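# Swap two removable rack shelves, keeping vials on them

## Task

Exchange the places of the two removable shelves in the wall rack. Each vial must finish upright on the same shelf it stood on at the start, and both shelves must be slid all the way in. The result has to hold by itself, not because the robot is still supporting it. At the end both grippers must release and back away.

## Robot and tools

Robot: two arms, left_arm and right_arm, each ending in a parallel gripper. The fingers point along the gripper's own +z axis and close along its y axis. The reported hand point sits between the finger pads when they are shut, just under 1 cm behind the tips. Closing pushes the tips roughly 17 mm further forward along +z.

World frame: all printed poses use one shared frame. Its origin lies on the plane z = 0, under the midpoint of the two arm bases, which are 0.70 m above it. +x is forward (the direction both arms face), +z is up, and +y is toward left_arm. Arm names do not match image sides. Printed hand positions can be somewhat off, more so when an arm reaches far.

Row format (used by both motion tools): 14 numbers, each from -1 to 1. The first 7 are for left_arm and the next 7 for right_arm, in the order dx, dy, dz, rx, ry, rz, opening. All 14 must be given even if one arm stays still. dx..rz are an offset, not a pose. They are expressed in that gripper's own axes and scaled so that 1.0 = 0.6 m or 180 degrees. rx, ry, rz form a single rotation vector. The offset is counted from the gripper's pose in the most recent result showing it. For the second or later call in one reply, or before any result in the scene has shown the pose, it is counted from where the gripper is when the action begins. Opening is absolute, not an offset: +1 fully open (0.145 m), -1 closed. Going from fully open to closed takes at least about 0.5 s. An all-zero offset is not a pause: it pulls the arm back to the reference pose. To hold an arm still, send the offset back to its desired pose in the first call and zeros afterwards, always with the opening it should keep.

execute_actions: argument actions, a list holding at most one item, plus optional pictures (true/false). An empty list just reports the state. An item {"rows": [...], "steps": n} runs up to 15 control steps of 1/30 s each (default 15). One row is applied per step and the final row repeats if there are fewer rows than steps. Every row is an offset from the same reference pose, not from the row before. An item {"steps": n} with no rows is a wait of up to 300 steps, counted from the previous result, so thinking time is included. A refused call moves nothing.

move: arguments target (one 14-number row as above, offsets from the same reference) and speed (m/s, 0.002 to 0.5, default 0.25; rotation is capped at twice that in rad/s). Each gripper follows a straight line toward its target and both paths finish together, over 0.5 to 10 s. A path cut off at 10 s stops short. Rotation takes the shorter way. Paths ignore obstacles and the other arm. Grippers lag, wander and can far exceed the speed, especially with a nearly straight arm. The opening is sent when the move starts. The result has a move: line giving the ending (done, off_target, moving, held, fault) and the limits that acted, plus each gripper's distance from its target. paced means the sent pose was clipped; held means a safety check blocked steps, after which the arm may lurch fast.

wait: argument seconds (0 to 10). Nothing new is sent while it runs.

zoom_image: arguments camera (cam_high or cam_low) and region [x0, y0, x1, y1] in pixels of that camera's latest full 672x504 image, top-left origin, no larger than 504x504. It returns a closer view.

finished_scene: argument scene (an integer). Call it only once the shelves are swapped and the grippers are released and clear.

Control details: each step, the commanded pose is clipped to within 70 mm and 16 degrees of the measured pose. Damped inverse kinematics then favour position over orientation. After an action ends, an arm only carries on to its last clipped pose, so a far target may need several calls; read the result and send the remainder. Elbows never lock fully straight. Joint limits (rad) are printed per arm, e.g. wrist pitch -0.785 to 0.785.

Result lines: the state line lists each gripper's end_effector_position (m) and end_effector_quat_wxyz. grip_measured is the actual finger opening on the opening scale; to hold something, command an opening clearly below it (lower squeezes harder, about 10 N per pad maximum). A pose unreachable line names an arm whose command the clearance check altered or blocked. HELD marks steps that were not fully sent. The Hand target line shows where the controller is currently driving each gripper. Joint torques are total drive outputs, noisy and offset, so they are not a clean contact signal. MOTOR HOT appears from 85 °C; at 100 °C an OVER-TEMPERATURE FAULT stops the arm. FAULT lines mean an arm stopped.

Cameras: cam_high and cam_low, with the calibration given (pinhole with radial distortion, world-to-camera transforms). Actual placement may be off by a couple of degrees and millimetres.

Avoid: fast or deep contacts, which hit and press harder; squeezing fast; letting the arms collide or push on each other; tipping or dropping vials; knocking anything out of the work area. Expect occasional tugs on held parts or nudges to loose items. Keep loads brief to limit motor heating, move smoothly, and do not leave the robot propping up a shelf at the end.

Each tool is called as a command line: name --argument value for each argument, lists and objects as JSON in quotes; but a table of rows of numbers goes row by row, as --pt "numbers of a row", without its own name.

## Session

execute_actions --actions '[]'

Scene clock: 0.00 s of 9600.00 s.
left_arm: end_effector_position=(+0.2704, +0.1511, +0.4485) grip_measured=+1.00 end_effector_quat_wxyz=(+0.007, +0.710, +0.002, +0.704) | right_arm: end_effector_position=(+0.2700, -0.1559, +0.4504) grip_measured=+1.00 end_effector_quat_wxyz=(-0.003, +0.704, -0.009, +0.710)
Joint positions: left_arm=[-0.437  0.329 -0.283  1.812  0.185 -0.27  -0.342  0.145] | right_arm=[-0.442  0.327 -0.271  1.808  0.186 -0.292 -0.347  0.145]
Joint velocities: left_arm=[-0.187  0.055 -0.002 -0.012  0.007  0.022 -0.051 -0.   ] | right_arm=[-0.033  0.033 -0.017  0.017 -0.066 -0.037  0.037  0.   ]
Joint torques (N m, as the arm reports them, + toward a larger angle): no reading
Motor temperatures (°C, as the motors report them): left_arm=[29 30 30 30 31 31 30] | right_arm=[28 29 28 30 31 28 28]
Hand target (left_arm): +0.270, +0.151, +0.448; +0.007, +0.710, +0.002, +0.704
Hand target (right_arm): +0.270, -0.156, +0.450; -0.003, +0.704, -0.009, +0.710

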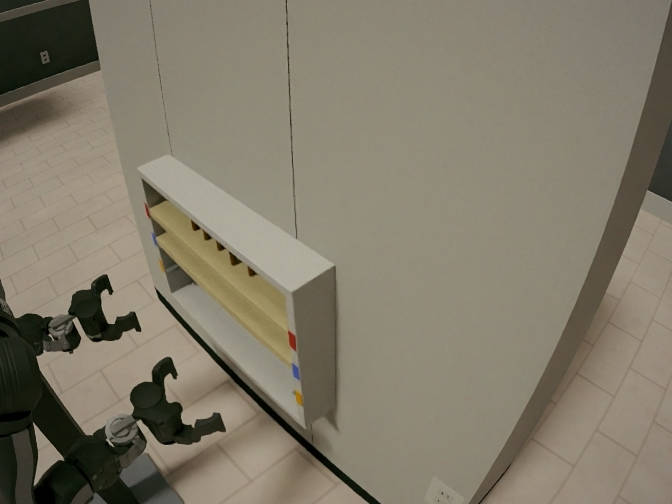

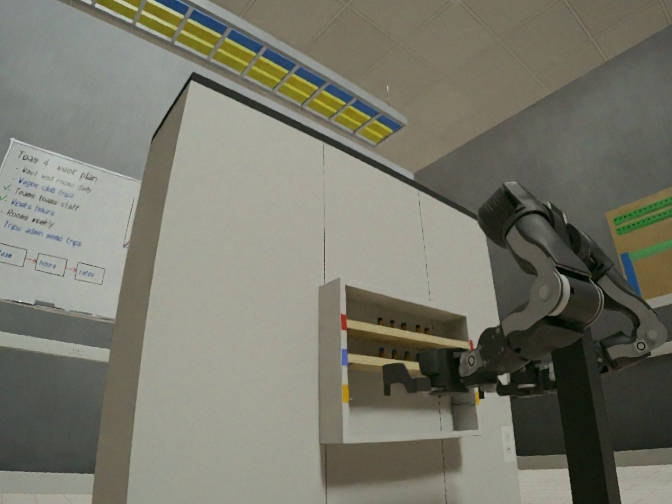

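zoom_image --camera "cam_high" --region '[120, 140, 360, 440]'

zoom_image --camera "cam_low" --region '[310, 270, 510, 450]'

Region (120, 140, 360, 440) of cam_high's 672x504 image, scaled by 1.680, with more detail than that image has; it fills the left 403 columns of this view, and the rest is white.

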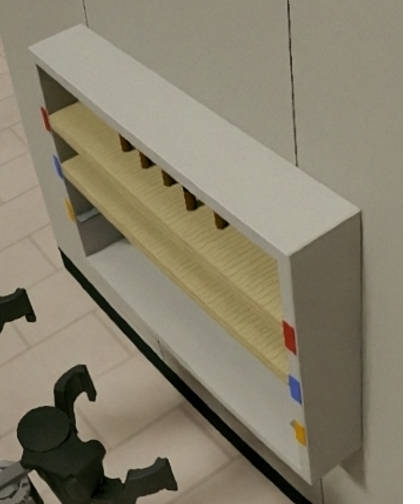

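Region (310, 270, 510, 450) of cam_low's 672x504 image, scaled by 2.520, with more detail than that image has; it fills the top 454 rows of this view, and the rest is white.

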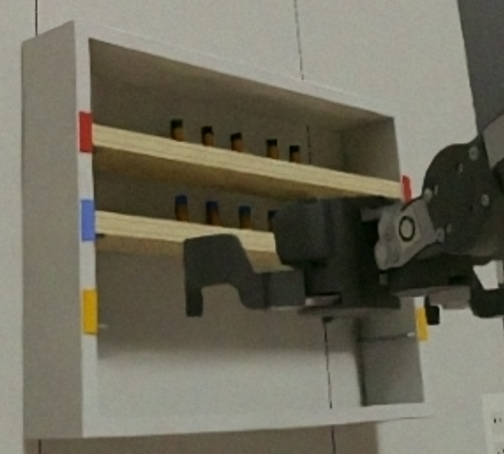

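zoom_image --camera "cam_high" --region '[130, 150, 230, 300]'

zoom_image --camera "cam_high" --region '[250, 250, 350, 440]'

zoom_image --camera "cam_low" --region '[315, 275, 415, 450]'

zoom_image --camera "cam_low" --region '[410, 300, 500, 445]'

Region (130, 150, 230, 300) of cam_high's 672x504 image, scaled by 3.360, with more detail than that image has.

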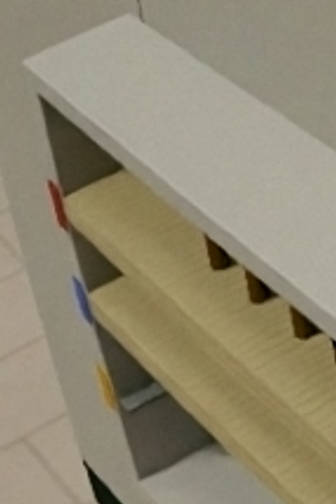

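Region (250, 250, 350, 440) of cam_high's 672x504 image, scaled by 2.653, with more detail than that image has; it fills the left 265 columns of this view, and the rest is white.

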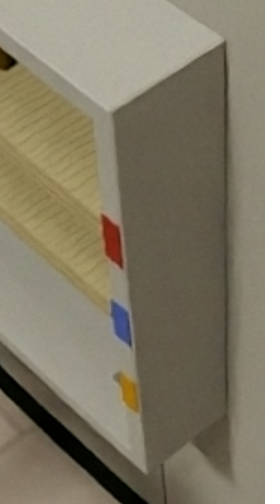

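Region (315, 275, 415, 450) of cam_low's 672x504 image, scaled by 2.880, with more detail than that image has; it fills the left 288 columns of this view, and the rest is white.

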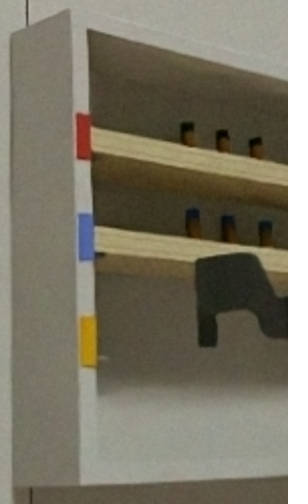

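Region (410, 300, 500, 445) of cam_low's 672x504 image, scaled by 3.476, with more detail than that image has; it fills the left 313 columns of this view, and the rest is white.

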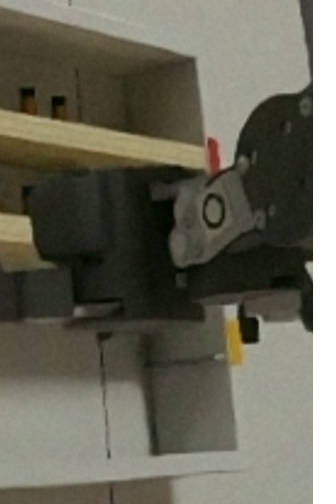

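zoom_image --camera "cam_high" --region '[40, 260, 240, 460]'

zoom_image --camera "cam_low" --region '[370, 330, 570, 420]'

Region (40, 260, 240, 460) of cam_high's 672x504 image, scaled by 2.520, with more detail than that image has.

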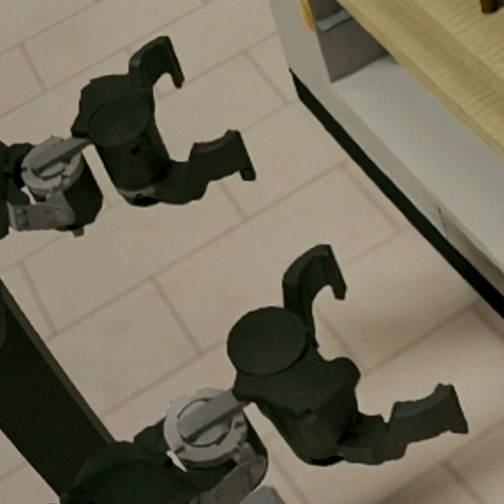

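Region (370, 330, 570, 420) of cam_low's 672x504 image, scaled by 2.520, with more detail than that image has; it fills the top 227 rows of this view, and the rest is white.

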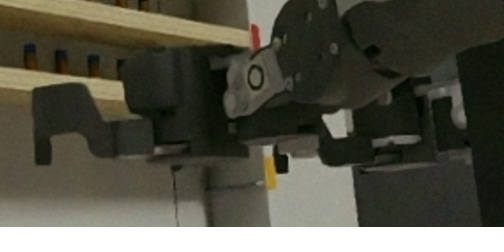

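move --target '[0,0,0,0,0,0.1,0.2, 0,0,0,0,0,-0.1,0.2]' --speed 0.3

Scene clock: 120.90 s of 9600.00 s.
left_arm: end_effector_position=(+0.2701, +0.1509, +0.4480) grip_measured=+0.20 end_effector_quat_wxyz=(-0.102, +0.702, -0.110, +0.696) | right_arm: end_effector_position=(+0.2699, -0.1545, +0.4501) grip_measured=+0.20 end_effector_quat_wxyz=(+0.104, +0.697, +0.103, +0.702)
Joint positions: left_arm=[-0.435  0.335 -0.292  1.812 -0.109 -0.152 -0.412  0.09 ] | right_arm=[-0.44   0.33  -0.277  1.808 -0.11  -0.174 -0.414  0.09 ]
Joint velocities: left_arm=[-0.055 -0.055 -0.002 -0.007 -0.037  0.037 -0.007  0.   ] | right_arm=[-0.077 -0.033  0.007 -0.012  0.022 -0.022  0.095 -0.   ]
Joint torques (N m, as the arm reports them, + toward a larger angle): left_arm=[ 1.52 -0.05  1.15  3.53 -0.21 -0.4  -0.28] | right_arm=[ 0.28  1.04  1.19  4.96 -0.02 -0.2  -0.22]
Motor temperatures (°C, as the motors report them): left_arm=[29 30 30 32 31 31 30] | right_arm=[28 29 28 31 31 28 28]
Hand target (left_arm): +0.270, +0.152, +0.448; -0.105, +0.702, -0.109, +0.696
Hand target (right_arm): +0.270, -0.156, +0.450; +0.107, +0.697, +0.102, +0.701
Off the commanded pose (left_arm): 0.001 m, 0 deg.
Off the commanded pose (right_arm): 0.002 m, 1 deg.
After step 90, 117.00 s passed at rest.
move: done

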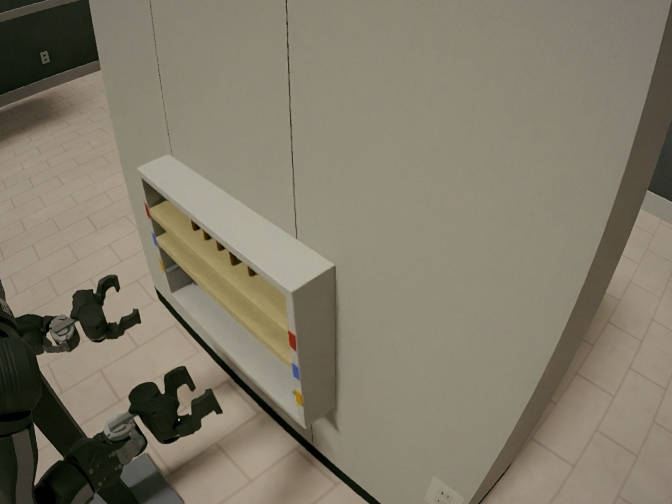

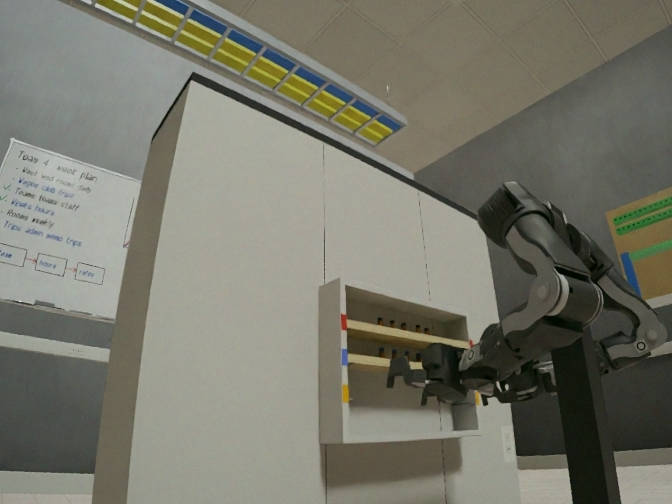

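move --target '[0.1097,-0.0077,0.1167,0,0,0.403,-0.42, 0.0765,0.0993,0.1167,0,0,-0.405,-0.42]' --speed 0.3

Scene clock: 133.80 s of 9600.00 s.
left_arm: end_effector_position=(+0.3394, +0.1366, +0.5109) grip_measured=-0.42 end_effector_quat_wxyz=(+0.495, -0.506, +0.500, -0.499) | right_arm: end_effector_position=(+0.3402, -0.1934, +0.5126) grip_measured=-0.42 end_effector_quat_wxyz=(+0.495, +0.499, +0.499, +0.506)
Joint positions: left_arm=[ 0.127  0.647 -0.744  1.886 -0.953  0.778 -0.067  0.044] | right_arm=[-0.011  0.797 -0.524  1.865 -0.793  0.56  -0.188  0.044]
Joint velocities: left_arm=[ 0.055  0.011 -0.007  0.007 -0.007 -0.007  0.007 -0.   ] | right_arm=[-0.099 -0.055  0.007  0.002 -0.022  0.066 -0.037  0.   ]
Joint torques (N m, as the arm reports them, + toward a larger angle): left_arm=[ 4.64  1.27  1.94  3.77 -0.43  0.03 -0.38] | right_arm=[ 2.95  3.39  2.33  3.43 -0.13  0.23 -0.3 ]
Motor temperatures (°C, as the motors report them): left_arm=[29 30 30 32 31 31 30] | right_arm=[28 29 28 31 31 28 28]
Hand target (left_arm): +0.339, +0.136, +0.511; +0.495, -0.506, +0.501, -0.498
Hand target (right_arm): +0.340, -0.194, +0.511; +0.495, +0.501, +0.502, +0.503
Off the commanded pose (left_arm): 0.002 m, 1 deg.
Off the commanded pose (right_arm): 0.005 m, 1 deg.
After step 90, 7.40 s passed at rest.
move: off_target (right_arm)

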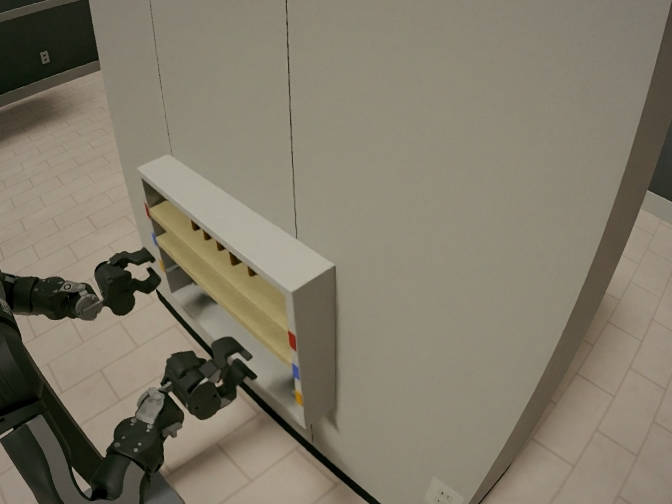

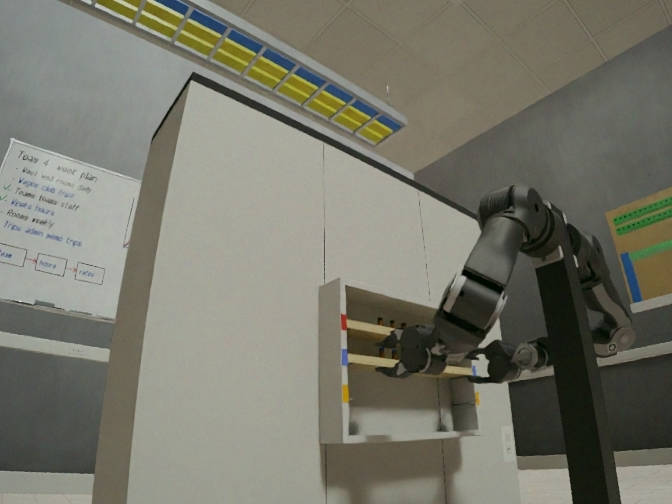

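zoom_image --camera "cam_high" --region '[80, 230, 280, 430]'

zoom_image --camera "cam_low" --region '[335, 305, 535, 405]'

Region (80, 230, 280, 430) of cam_high's 672x504 image, scaled by 2.520, with more detail than that image has.

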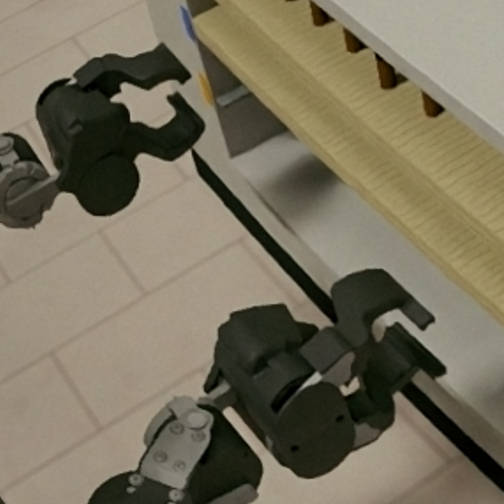

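Region (335, 305, 535, 405) of cam_low's 672x504 image, scaled by 2.520, with more detail than that image has.

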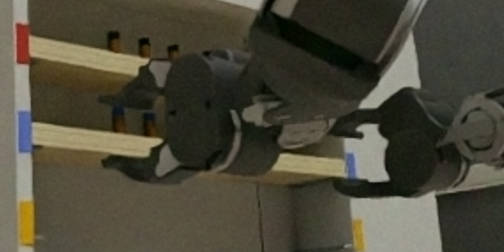

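zoom_image --camera "cam_low" --region '[365, 315, 445, 385]'

Region (365, 315, 445, 385) of cam_low's 672x504 image, scaled by 6.300, with more detail than that image has; it fills the top 441 rows of this view, and the rest is white.

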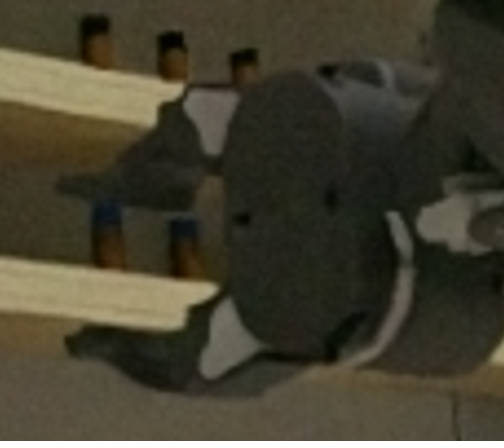

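move --target '[0.0243,-0.002,0.045,0,0.111,0,-0.42, 0.0157,-0.001,0.044,0,0.111,0,-0.42]' --speed 0.15

Scene clock: 169.87 s of 9600.00 s.
left_arm: end_effector_position=(+0.3661, +0.1207, +0.5112) grip_measured=-0.42 end_effector_quat_wxyz=(+0.400, -0.412, +0.582, -0.576) | right_arm: end_effector_position=(+0.3664, -0.1834, +0.5133) grip_measured=-0.42 end_effector_quat_wxyz=(+0.401, +0.404, +0.578, +0.584)
Joint positions: left_arm=[ 0.256  0.75  -0.732  1.737 -0.793  0.293 -0.125  0.044] | right_arm=[ 0.135  0.876 -0.527  1.654 -0.716  0.043 -0.22   0.044]
Joint velocities: left_arm=[ 0.033  0.011  0.017  0.012 -0.051 -0.11  -0.066 -0.   ] | right_arm=[-0.055  0.011  0.007 -0.007 -0.007  0.007 -0.022 -0.   ]
Joint torques (N m, as the arm reports them, + toward a larger angle): left_arm=[ 5.48  1.77  3.41  2.32 -0.07 -0.14 -0.7 ] | right_arm=[ 3.49  3.75  3.41  3.13  0.11  0.07 -0.57]
Motor temperatures (°C, as the motors report them): left_arm=[30 30 31 32 31 31 30] | right_arm=[28 29 28 31 31 28 29]
Hand target (left_arm): +0.367, +0.121, +0.513; +0.402, -0.411, +0.580, -0.578
Hand target (right_arm): +0.366, -0.183, +0.513; +0.401, +0.403, +0.577, +0.586
Off the commanded pose (left_arm): 0.002 m, 0 deg.
Off the commanded pose (right_arm): 0.001 m, 0 deg.
After step 90, 31.57 s passed at rest.
move: done

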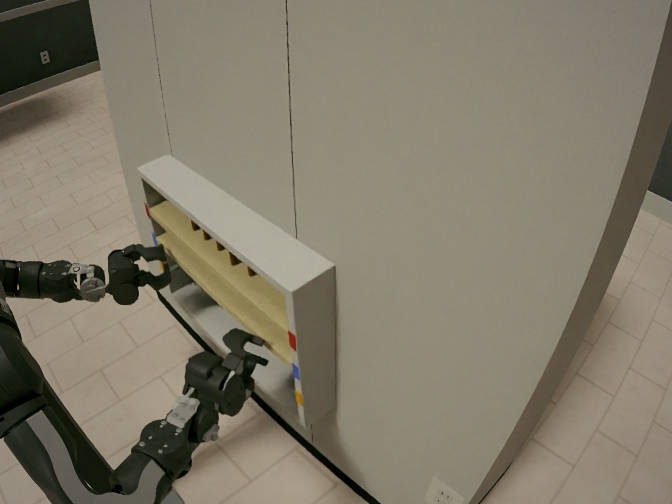

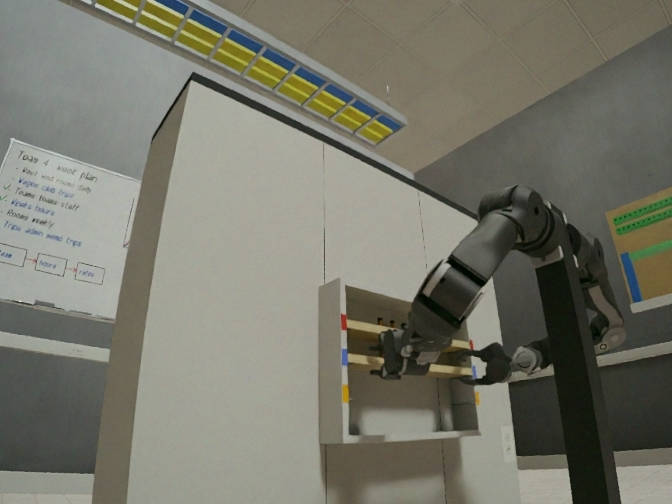

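zoom_image --camera "cam_low" --region '[340, 310, 420, 390]'

zoom_image --camera "cam_low" --region '[435, 325, 515, 405]'

zoom_image --camera "cam_high" --region '[100, 200, 320, 420]'

Region (340, 310, 420, 390) of cam_low's 672x504 image, scaled by 6.300, with more detail than that image has.

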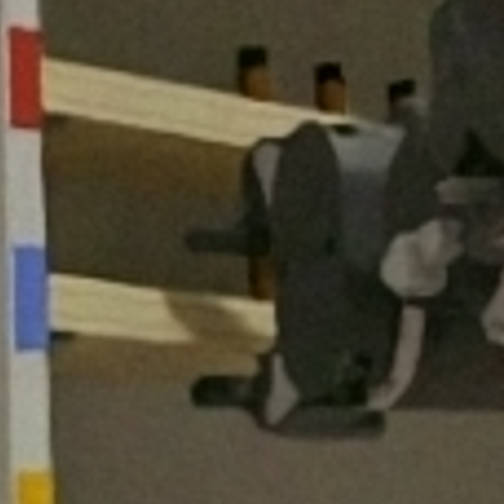

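Region (435, 325, 515, 405) of cam_low's 672x504 image, scaled by 6.300, with more detail than that image has.

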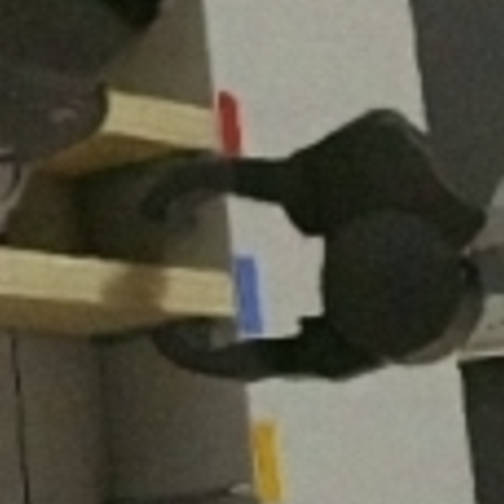

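Region (100, 200, 320, 420) of cam_high's 672x504 image, scaled by 2.291, with more detail than that image has.

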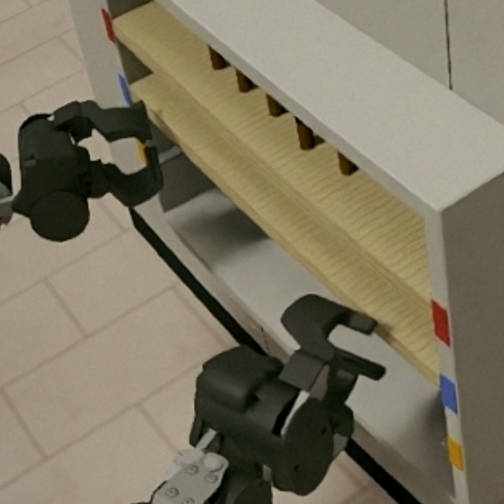

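move --target '[-0.0194,-0.005,0.0533,0,0,0,-0.42, -0.0194,0.005,0.0533,0,0,0,-0.42]' --speed 0.08

zoom_image --camera "cam_low" --region '[340, 310, 420, 390]'

zoom_image --camera "cam_low" --region '[425, 325, 505, 405]'

zoom_image --camera "cam_high" --region '[100, 200, 320, 420]'

Scene clock: 196.10 s of 9600.00 s.
left_arm: end_effector_position=(+0.4005, +0.1213, +0.5157) grip_measured=-0.42 end_effector_quat_wxyz=(+0.403, -0.411, +0.579, -0.577) | right_arm: end_effector_position=(+0.4006, -0.1836, +0.5189) grip_measured=-0.42 end_effector_quat_wxyz=(+0.404, +0.403, +0.574, +0.587)
Joint positions: left_arm=[ 0.388  0.673 -0.741  1.584 -0.786  0.224 -0.097  0.044] | right_arm=[ 0.305  0.796 -0.574  1.504 -0.722 -0.015 -0.178  0.044]
Joint velocities: left_arm=[-0.055  0.011 -0.002 -0.002  0.022  0.081  0.007  0.   ] | right_arm=[-0.121  0.055 -0.002 -0.012 -0.007 -0.037  0.007 -0.   ]
Joint torques (N m, as the arm reports them, + toward a larger angle): left_arm=[ 6.36  1.31  2.49  2.38 -0.01 -0.14 -0.37] | right_arm=[ 4.7   3.6   2.79  3.1   0.16  0.06 -0.3 ]
Motor temperatures (°C, as the motors report them): left_arm=[30 30 31 32 31 31 30] | right_arm=[28 29 28 31 31 28 29]
Hand target (left_arm): +0.400, +0.120, +0.514; +0.400, -0.412, +0.581, -0.576
Hand target (right_arm): +0.400, -0.183, +0.516; +0.401, +0.404, +0.578, +0.585
Off the commanded pose (left_arm): 0.002 m, 1 deg.
Off the commanded pose (right_arm): 0.003 m, 1 deg.
After step 90, 22.53 s passed at rest.
move: done

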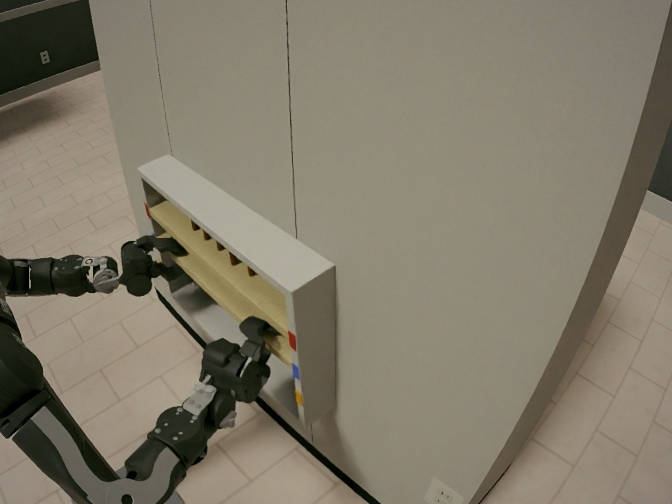

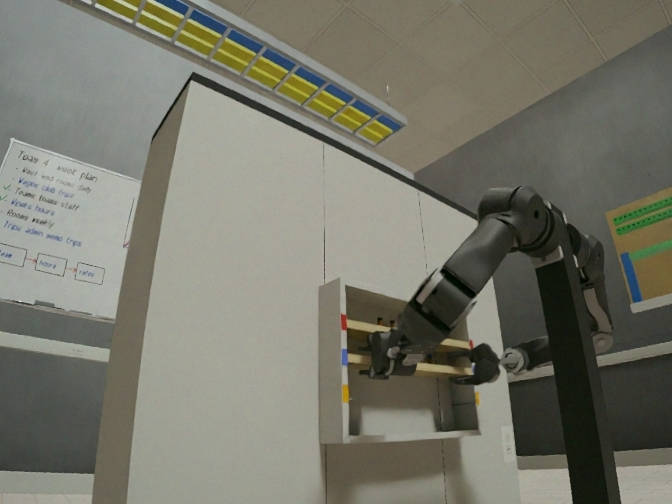

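Region (340, 310, 420, 390) of cam_low's 672x504 image, scaled by 6.300, with more detail than that image has.

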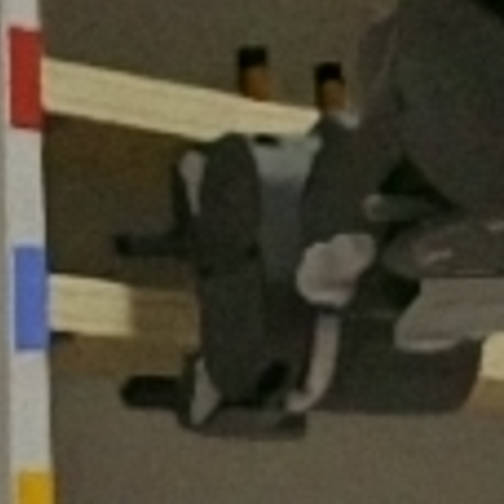

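Region (425, 325, 505, 405) of cam_low's 672x504 image, scaled by 6.300, with more detail than that image has.

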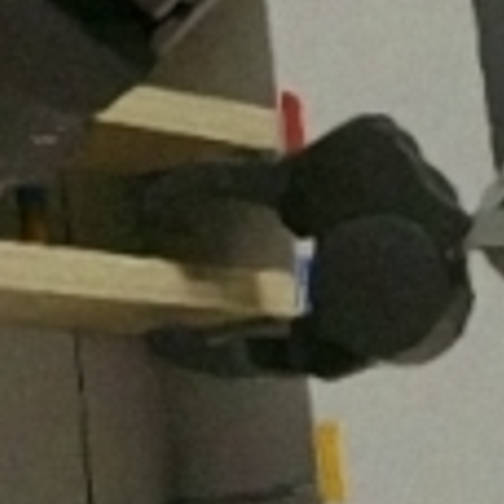

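Region (100, 200, 320, 420) of cam_high's 672x504 image, scaled by 2.291, with more detail than that image has.

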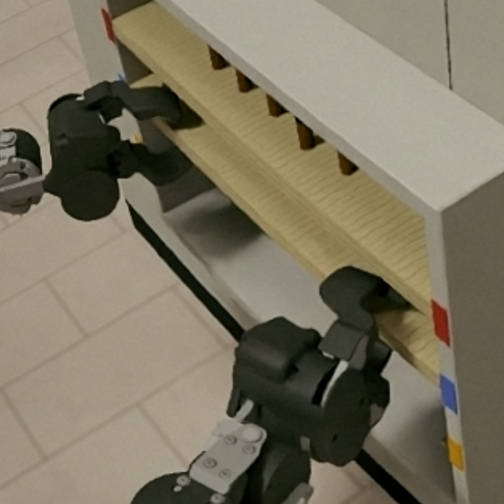

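move --target '[-0.0185,0.002,0.0509,0,0,0,-0.42, -0.0185,-0.003,0.0509,0,0,0,-0.42]' --speed 0.06

zoom_image --camera "cam_low" --region '[335, 310, 505, 405]'

zoom_image --camera "cam_high" --region '[100, 200, 320, 420]'

Scene clock: 209.00 s of 9600.00 s.
left_arm: end_effector_position=(+0.4331, +0.1222, +0.5144) grip_measured=-0.42 end_effector_quat_wxyz=(+0.404, -0.413, +0.577, -0.577) | right_arm: end_effector_position=(+0.4333, -0.1842, +0.5193) grip_measured=-0.42 end_effector_quat_wxyz=(+0.406, +0.404, +0.570, +0.589)
Joint positions: left_arm=[ 0.504  0.587 -0.75   1.399 -0.788  0.146 -0.096  0.044] | right_arm=[ 0.455  0.705 -0.614  1.319 -0.742 -0.084 -0.172  0.044]
Joint velocities: left_arm=[-0.055 -0.033  0.012 -0.012  0.022 -0.066 -0.037 -0.   ] | right_arm=[-0.011 -0.121 -0.002 -0.002  0.007 -0.051 -0.081  0.   ]
Joint torques (N m, as the arm reports them, + toward a larger angle): left_arm=[ 7.59  0.97  2.63  2.46 -0.1  -0.13 -0.52] | right_arm=[ 5.77  3.19  2.67  3.21  0.15  0.05 -0.34]
Motor temperatures (°C, as the motors report them): left_arm=[30 30 31 31 31 31 30] | right_arm=[28 29 28 31 31 28 29]
Hand target (left_arm): +0.433, +0.121, +0.515; +0.404, -0.411, +0.579, -0.577
Hand target (right_arm): +0.433, -0.183, +0.518; +0.403, +0.403, +0.574, +0.588
Off the commanded pose (left_arm): 0.001 m, 0 deg.
Off the commanded pose (right_arm): 0.002 m, 1 deg.
After step 90, 9.13 s passed at rest.
move: done

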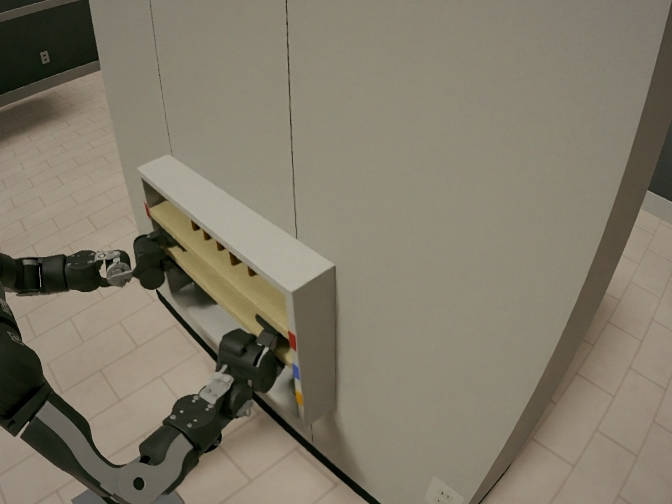

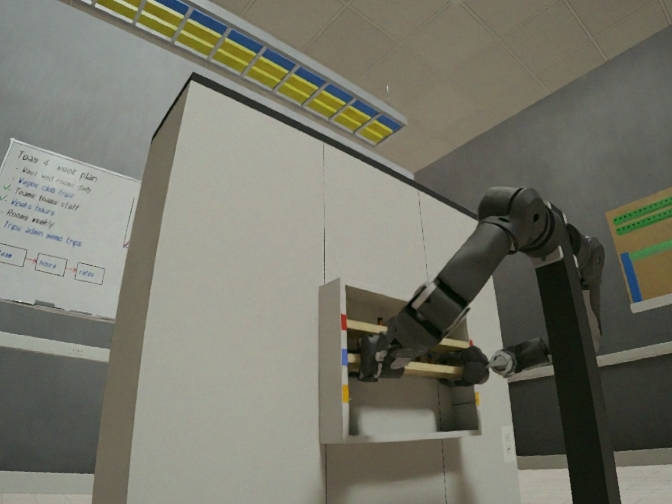

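Region (335, 310, 505, 405) of cam_low's 672x504 image, scaled by 2.965, with more detail than that image has; it fills the top 282 rows of this view, and the rest is white.

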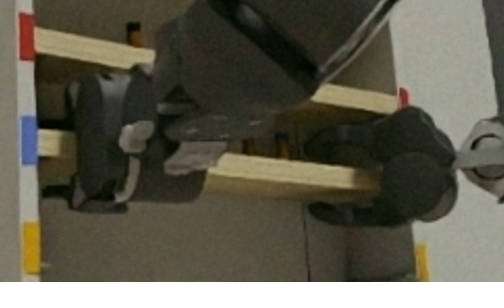

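Region (100, 200, 320, 420) of cam_high's 672x504 image, scaled by 2.291, with more detail than that image has.

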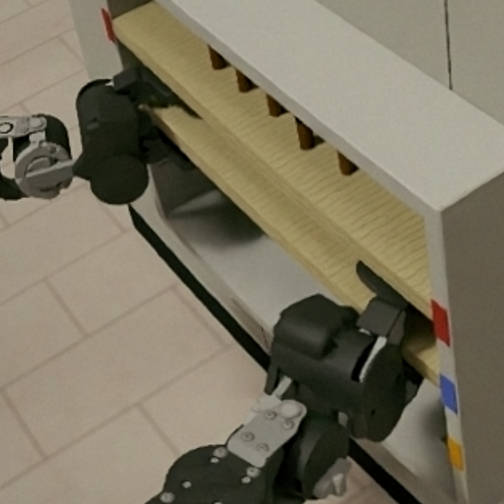

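move --target '[0,0,0,0.0023,0.0033,0.0033,-0.66, 0,-0.003,0,0.0075,0,-0.0042,-0.66]' --speed 0.02

zoom_image --camera "cam_low" --region '[335, 310, 505, 405]'

Scene clock: 231.93 s of 9600.00 s.
left_arm: end_effector_position=(+0.4330, +0.1218, +0.5137) grip_measured=-0.66 end_effector_quat_wxyz=(+0.404, -0.408, +0.580, -0.577) | right_arm: end_effector_position=(+0.4330, -0.1843, +0.5164) grip_measured=-0.66 end_effector_quat_wxyz=(+0.404, +0.405, +0.579, +0.581)
Joint positions: left_arm=[ 0.504  0.587 -0.75   1.393 -0.796  0.133 -0.102  0.026] | right_arm=[ 0.454  0.708 -0.614  1.323 -0.749 -0.081 -0.149  0.026]
Joint velocities: left_arm=[-0.011  0.033 -0.002  0.002  0.022  0.007  0.007 -0.   ] | right_arm=[-0.077 -0.055 -0.007  0.007 -0.037 -0.066  0.007 -0.   ]
Joint torques (N m, as the arm reports them, + toward a larger angle): left_arm=[ 7.21  1.35  3.08  2.12 -0.05 -0.1  -0.73] | right_arm=[ 6.18  3.67  3.35  4.4   0.17  0.23 -0.31]
Motor temperatures (°C, as the motors report them): left_arm=[30 30 31 31 31 31 30] | right_arm=[29 29 28 31 31 28 29]
Hand target (left_arm): +0.433, +0.122, +0.514; +0.406, -0.406, +0.579, -0.579
Hand target (right_arm): +0.433, -0.184, +0.517; +0.405, +0.405, +0.580, +0.580
Off the commanded pose (left_arm): 0.001 m, 0 deg.
Off the commanded pose (right_arm): 0.001 m, 0 deg.
After step 90, 19.03 s passed at rest.
move: done

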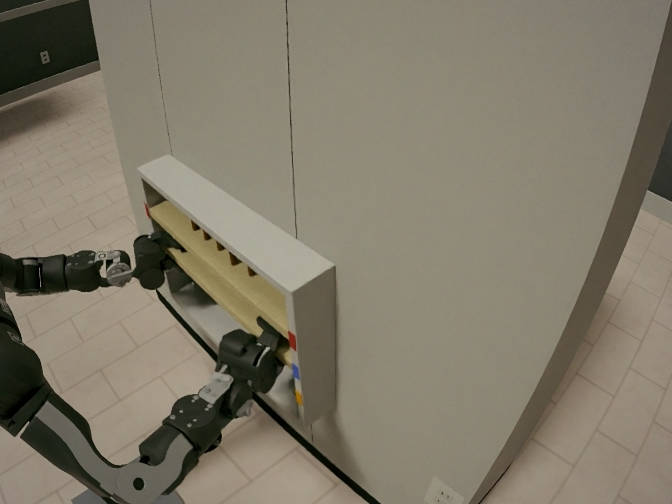

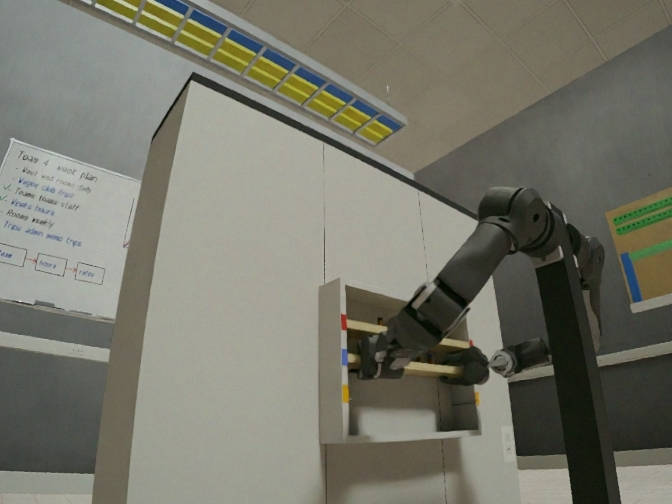

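Region (335, 310, 505, 405) of cam_low's 672x504 image, scaled by 2.965, with more detail than that image has; it fills the top 282 rows of this view, and the rest is white.

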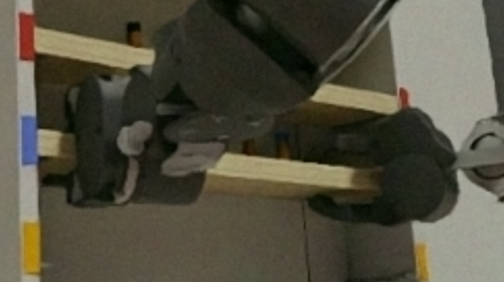

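Now close gradually.

execute_actions --actions '[{"rows":[[0,-0.001,0,0,0,0,-0.68,0,0.001,0,0,0,0,-0.68],[0,-0.001,0,0,0,0,-0.70,0,0.001,0,0,0,0,-0.70],[0,-0.001,0,0,0,0,-0.715,0,0.001,0,0,0,0,-0.715],[0,-0.001,0,0,0,0,-0.73,0,0.001,0,0,0,0,-0.73],[0,-0.001,0,0,0,0,-0.745,0,0.001,0,0,0,0,-0.745],[0,-0.001,0,0,0,0,-0.76,0,0.001,0,0,0,0,-0.76],[0,-0.001,0,0,0,0,-0.775,0,0.001,0,0,0,0,-0.775],[0,-0.001,0,0,0,0,-0.79,0,0.001,0,0,0,0,-0.79],[0,-0.001,0,0,0,0,-0.81,0,0.001,0,0,0,0,-0.81],[0,-0.001,0,0,0,0,-0.84,0,0.001,0,0,0,0,-0.84],[0,-0.001,0,0,0,0,-0.87,0,0.001,0,0,0,0,-0.87],[0,-0.001,0,0,0,0,-0.90,0,0.001,0,0,0,0,-0.90],[0,-0.001,0,0,0,0,-0.93,0,0.001,0,0,0,0,-0.93],[0,-0.001,0,0,0,0,-0.96,0,0.001,0,0,0,0,-0.96],[0,-0.001,0,0,0,0,-1,0,0.001,0,0,0,0,-1]],"steps":15}]' --pictures false

execute_actions --actions '[]'

Scene clock: 245.80 s of 9600.00 s.
left_arm: end_effector_position=(+0.4330, +0.1218, +0.5136) grip_measured=-0.76 end_effector_quat_wxyz=(+0.403, -0.410, +0.579, -0.578) | right_arm: end_effector_position=(+0.4328, -0.1843, +0.5152) grip_measured=-0.76 end_effector_quat_wxyz=(+0.401, +0.409, +0.579, +0.581)
Joint positions: left_arm=[ 0.504  0.587 -0.75   1.393 -0.791  0.133 -0.102  0.018] | right_arm=[ 0.453  0.708 -0.614  1.323 -0.742 -0.082 -0.143  0.018]
Joint velocities: left_arm=[ 0.055  0.033 -0.012  0.002  0.022 -0.022  0.022 -0.   ] | right_arm=[-0.099 -0.033 -0.007 -0.007 -0.081 -0.037 -0.022 -0.   ]
Joint torques (N m, as the arm reports them, + toward a larger angle): left_arm=[ 7.47  1.47  2.74  3.06 -0.13 -0.01 -0.48] | right_arm=[ 5.83  3.51  3.41  4.15  0.06  0.19 -0.54]
Motor temperatures (°C, as the motors report them): left_arm=[30 30 31 31 31 31 30] | right_arm=[29 29 28 31 31 28 29]
Hand target (left_arm): +0.433, +0.122, +0.514; +0.404, -0.408, +0.580, -0.577
Hand target (right_arm): +0.433, -0.184, +0.517; +0.404, +0.405, +0.579, +0.581
Off the commanded pose (left_arm): 0.001 m, 0 deg.
Off the commanded pose (right_arm): 0.002 m, 1 deg.
Steps of this call (steps 1 to 90: nothing new was sent; then 10.37 s passed at rest; steps 91 to 105: all 15 steps of this action). Readings (end_effector_position):
91: left_arm (+0.4329, +0.1217, +0.5137) | right_arm (+0.4330, -0.1843, +0.5164)
92: left_arm (+0.4329, +0.1217, +0.5137) | right_arm (+0.4330, -0.1843, +0.5164)
94: left_arm (+0.4329, +0.1217, +0.5137) | right_arm (+0.4330, -0.1843, +0.5159)
98: left_arm (+0.4330, +0.1218, +0.5136) | right_arm (+0.4328, -0.1843, +0.5152)
105: the state above

Scene clock: 245.80 s of 9600.00 s.
left_arm: end_effector_position=(+0.4330, +0.1218, +0.5136) grip_measured=-0.76 end_effector_quat_wxyz=(+0.403, -0.410, +0.579, -0.578) | right_arm: end_effector_position=(+0.4328, -0.1843, +0.5152) grip_measured=-0.76 end_effector_quat_wxyz=(+0.401, +0.409, +0.579, +0.581)
Joint positions: left_arm=[ 0.504  0.587 -0.75   1.393 -0.791  0.133 -0.102  0.018] | right_arm=[ 0.453  0.708 -0.614  1.323 -0.742 -0.082 -0.143  0.018]
Joint velocities: left_arm=[ 0.055  0.033 -0.012  0.002  0.022 -0.022  0.022 -0.   ] | right_arm=[-0.099 -0.033 -0.007 -0.007 -0.081 -0.037 -0.022 -0.   ]
Joint torques (N m, as the arm reports them, + toward a larger angle): left_arm=[ 7.47  1.47  2.74  3.06 -0.13 -0.01 -0.48] | right_arm=[ 5.83  3.51  3.41  4.15  0.06  0.19 -0.54]
Motor temperatures (°C, as the motors report them): left_arm=[30 30 31 31 31 31 30] | right_arm=[29 29 28 31 31 28 29]
Hand target (left_arm): +0.433, +0.122, +0.514; +0.404, -0.408, +0.580, -0.577
Hand target (right_arm): +0.433, -0.184, +0.517; +0.404, +0.405, +0.579, +0.581
Off the commanded pose (left_arm): 0.001 m, 0 deg.
Off the commanded pose (right_arm): 0.002 m, 1 deg.

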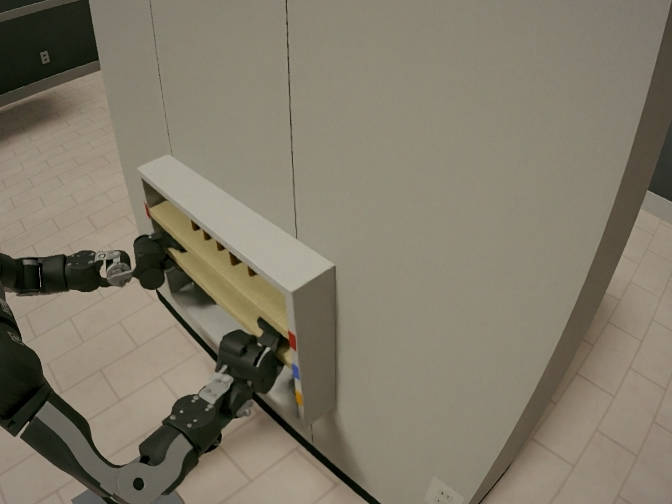

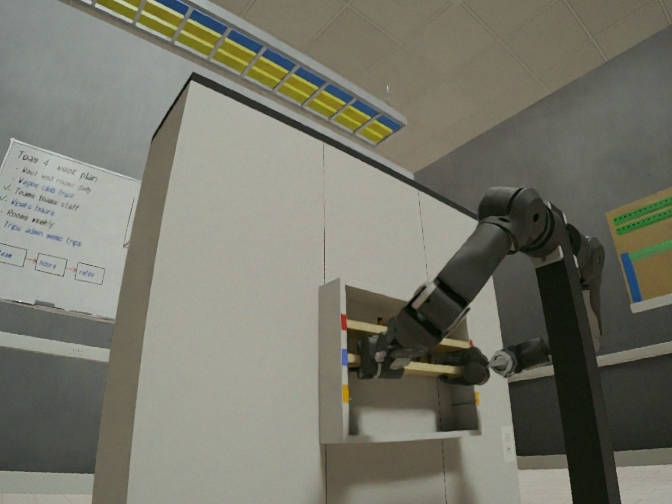

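move --target '[0,-0.01,0,0,0,0,-1, 0,0.009,0,0,0,0,-1]' --speed 0.01

zoom_image --camera "cam_low" --region '[335, 310, 505, 405]'

Scene clock: 280.17 s of 9600.00 s.
left_arm: end_effector_position=(+0.4320, +0.1219, +0.5141) grip_measured=-0.76 end_effector_quat_wxyz=(+0.399, -0.414, +0.582, -0.575) | right_arm: end_effector_position=(+0.4321, -0.1839, +0.5154) grip_measured=-0.76 end_effector_quat_wxyz=(+0.396, +0.413, +0.582, +0.578)
Joint positions: left_arm=[ 0.504  0.595 -0.75   1.409 -0.781  0.14  -0.08   0.018] | right_arm=[ 0.453  0.715 -0.614  1.337 -0.731 -0.078 -0.121  0.018]
Joint velocities: left_arm=[-0.055 -0.033 -0.007 -0.007 -0.007  0.022 -0.022  0.   ] | right_arm=[-0.077  0.011 -0.012  0.002 -0.066  0.051  0.007  0.   ]
Joint torques (N m, as the arm reports them, + toward a larger angle): left_arm=[ 8.58  1.56  3.58  4.07 -0.11 -0.01 -0.55] | right_arm=[ 6.4   3.8   4.24  5.2   0.12  0.26 -0.54]
Motor temperatures (°C, as the motors report them): left_arm=[30 30 31 32 31 31 30] | right_arm=[29 29 28 31 31 28 29]
Hand target (left_arm): +0.433, +0.122, +0.520; +0.403, -0.409, +0.579, -0.578
Hand target (right_arm): +0.433, -0.184, +0.521; +0.401, +0.408, +0.579, +0.581
Off the commanded pose (left_arm): 0.006 m, 1 deg.
Off the commanded pose (right_arm): 0.005 m, 1 deg.
After step 90, 30.53 s passed at rest.
move: off_target (left_arm, right_arm)

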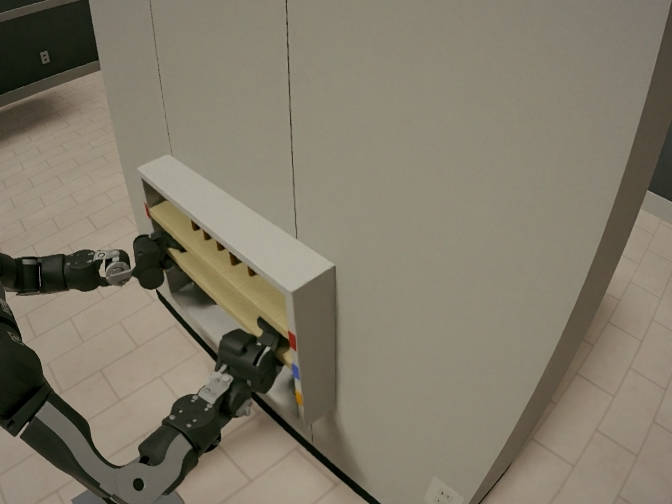

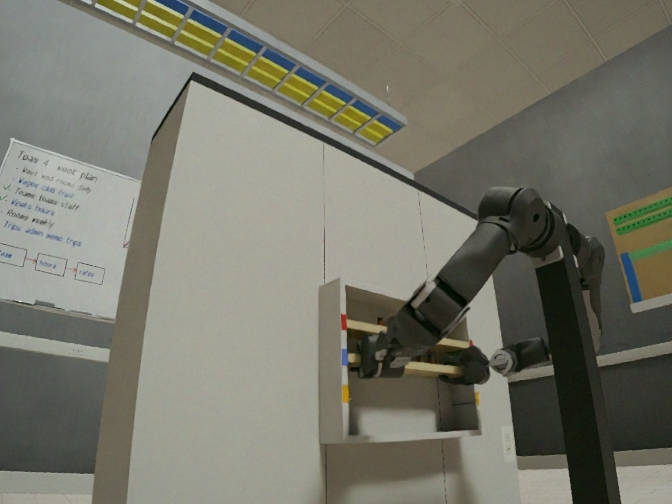

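Region (335, 310, 505, 405) of cam_low's 672x504 image, scaled by 2.965, with more detail than that image has; it fills the top 282 rows of this view, and the rest is white.

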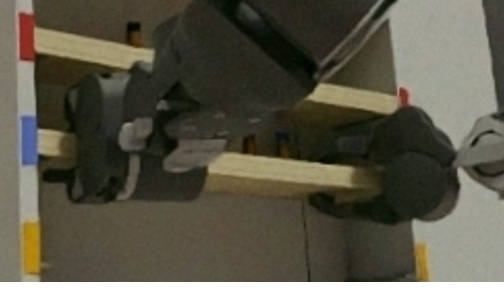

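execute_actions --actions '[{"rows":[[0,-0.011,0.001,0.0046,0,0.0015,-1,0,0.010,0.001,-0.005,0,-0.0022,-1],[0,-0.012,0.001,0.005,0,0.0016,-1,0,0.011,0.001,-0.0054,0,-0.0024,-1],[0,-0.013,0.001,0.0054,0,0.0018,-1,0,0.012,0.001,-0.0058,0,-0.0026,-1],[0,-0.014,0.001,0.0058,0,0.0019,-1,0,0.013,0.001,-0.0062,0,-0.0028,-1],[0,-0.015,0.001,0.0062,0,0.002,-1,0,0.014,0.001,-0.0066,0,-0.003,-1],[0,-0.016,0.001,0.0066,0,0.0022,-1,0,0.015,0.001,-0.007,0,-0.0032,-1],[0,-0.017,0.001,0.007,0,0.0023,-1,0,0.016,0.001,-0.0074,0,-0.0034,-1],[0,-0.018,0.001,0.0074,0,0.0024,-1,0,0.017,0.001,-0.0078,0,-0.0036,-1],[0,-0.019,0.001,0.0078,0,0.0026,-1,0,0.018,0.001,-0.0082,0,-0.0038,-1],[0,-0.020,0.001,0.0082,0,0.0027,-1,0,0.019,0.001,-0.0086,0,-0.004,-1],[0,-0.021,0.001,0.0086,0,0.0028,-1,0,0.020,0.001,-0.009,0,-0.0042,-1],[0,-0.022,0.001,0.009,0,0.003,-1,0,0.021,0.001,-0.0095,0,-0.0044,-1]],"steps":15}]' --pictures false

wait --seconds 0.3

Scene clock: 310.10 s of 9600.00 s.
left_arm: end_effector_position=(+0.4310, +0.1219, +0.5182) grip_measured=-0.76 end_effector_quat_wxyz=(+0.400, -0.413, +0.582, -0.576) | right_arm: end_effector_position=(+0.4316, -0.1836, +0.5201) grip_measured=-0.76 end_effector_quat_wxyz=(+0.399, +0.409, +0.581, +0.579)
Joint positions: left_arm=[ 0.506  0.604 -0.75   1.429 -0.777  0.149 -0.071  0.018] | right_arm=[ 0.454  0.724 -0.614  1.354 -0.728 -0.07  -0.118  0.018]
Joint velocities: left_arm=[-0.011 -0.077  0.007  0.002 -0.037 -0.022  0.007  0.   ] | right_arm=[-0.055  0.011  0.007 -0.007  0.037 -0.037 -0.051 -0.   ]
Joint torques (N m, as the arm reports them, + toward a larger angle): left_arm=[ 9.49  1.44  3.96  4.42 -0.23 -0.02 -0.73] | right_arm=[ 7.36  3.69  4.59  5.35  0.05  0.21 -0.62]
Motor temperatures (°C, as the motors report them): left_arm=[31 30 31 32 31 31 30] | right_arm=[29 29 29 31 31 28 29]
Hand target (left_arm): +0.433, +0.121, +0.527; +0.407, -0.405, +0.576, -0.582
Hand target (right_arm): +0.433, -0.184, +0.528; +0.406, +0.402, +0.576, +0.584
Off the commanded pose (left_arm): 0.009 m, 2 deg.
Off the commanded pose (right_arm): 0.008 m, 1 deg.
Steps of this call (steps 1 to 90: nothing new was sent; then 26.43 s passed at rest; steps 91 to 105: all 15 steps of this action). Readings (end_effector_position):
91: left_arm (+0.4318, +0.1217, +0.5144) | right_arm (+0.4321, -0.1837, +0.5156)
92: left_arm (+0.4316, +0.1218, +0.5145) | right_arm (+0.4320, -0.1837, +0.5159)
94: left_arm (+0.4315, +0.1220, +0.5147) | right_arm (+0.4319, -0.1836, +0.5164)
98: left_arm (+0.4311, +0.1218, +0.5161) | right_arm (+0.4316, -0.1836, +0.5179)
105: the state above

Scene clock: 310.40 s of 9600.00 s.
left_arm: end_effector_position=(+0.4310, +0.1219, +0.5182) grip_measured=-0.76 end_effector_quat_wxyz=(+0.400, -0.413, +0.581, -0.576) | right_arm: end_effector_position=(+0.4316, -0.1836, +0.5201) grip_measured=-0.76 end_effector_quat_wxyz=(+0.399, +0.410, +0.581, +0.579)
Joint positions: left_arm=[ 0.506  0.604 -0.75   1.429 -0.776  0.149 -0.071  0.018] | right_arm=[ 0.454  0.724 -0.614  1.354 -0.727 -0.07  -0.118  0.018]
Joint velocities: left_arm=[-0.011 -0.011 -0.027  0.007  0.022  0.051  0.037 -0.   ] | right_arm=[-0.033 -0.033 -0.007  0.007  0.037 -0.051  0.051 -0.   ]
Joint torques (N m, as the arm reports them, + toward a larger angle): left_arm=[ 9.49  1.44  3.96  4.47 -0.23 -0.02 -0.74] | right_arm=[ 7.35  3.72  4.57  5.34  0.05  0.21 -0.62]
Motor temperatures (°C, as the motors report them): left_arm=[31 30 31 32 31 31 30] | right_arm=[29 29 29 31 31 28 29]
Hand target (left_arm): +0.433, +0.121, +0.527; +0.407, -0.405, +0.576, -0.582
Hand target (right_arm): +0.433, -0.184, +0.528; +0.406, +0.402, +0.576, +0.584
Off the commanded pose (left_arm): 0.009 m, 2 deg.
Off the commanded pose (right_arm): 0.008 m, 1 deg.
Steps of this call (steps 1 to 9: nothing new was sent). Readings (end_effector_position):
1: left_arm (+0.4310, +0.1219, +0.5182) | right_arm (+0.4316, -0.1836, +0.5201)
2: left_arm (+0.4310, +0.1219, +0.5182) | right_arm (+0.4316, -0.1836, +0.5201)
4: left_arm (+0.4310, +0.1219, +0.5182) | right_arm (+0.4316, -0.1836, +0.5201)
8: left_arm (+0.4310, +0.1219, +0.5182) | right_arm (+0.4316, -0.1836, +0.5201)
9: the state above

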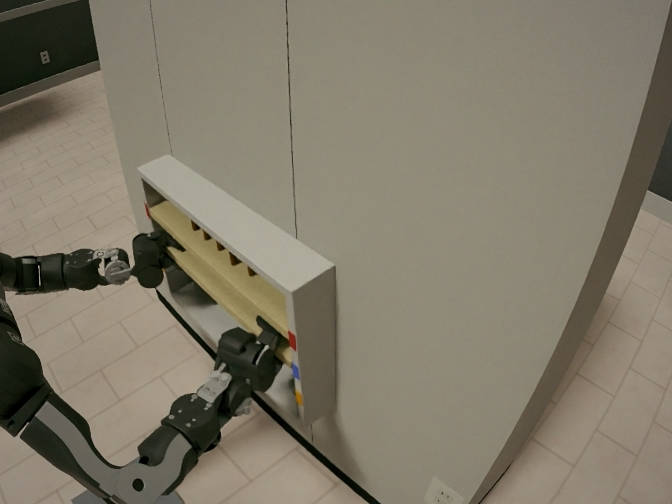

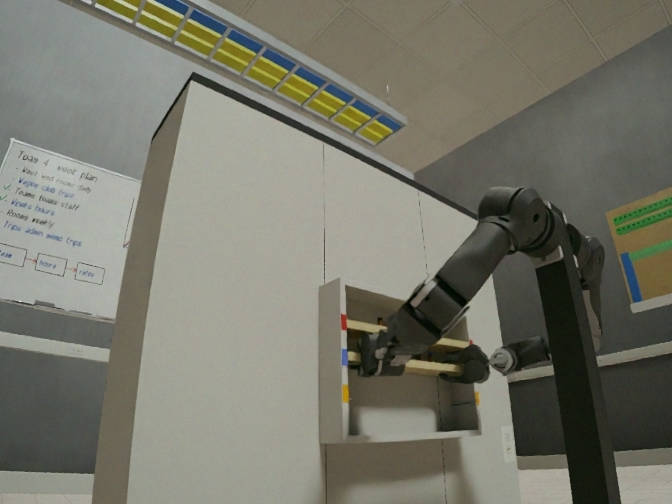

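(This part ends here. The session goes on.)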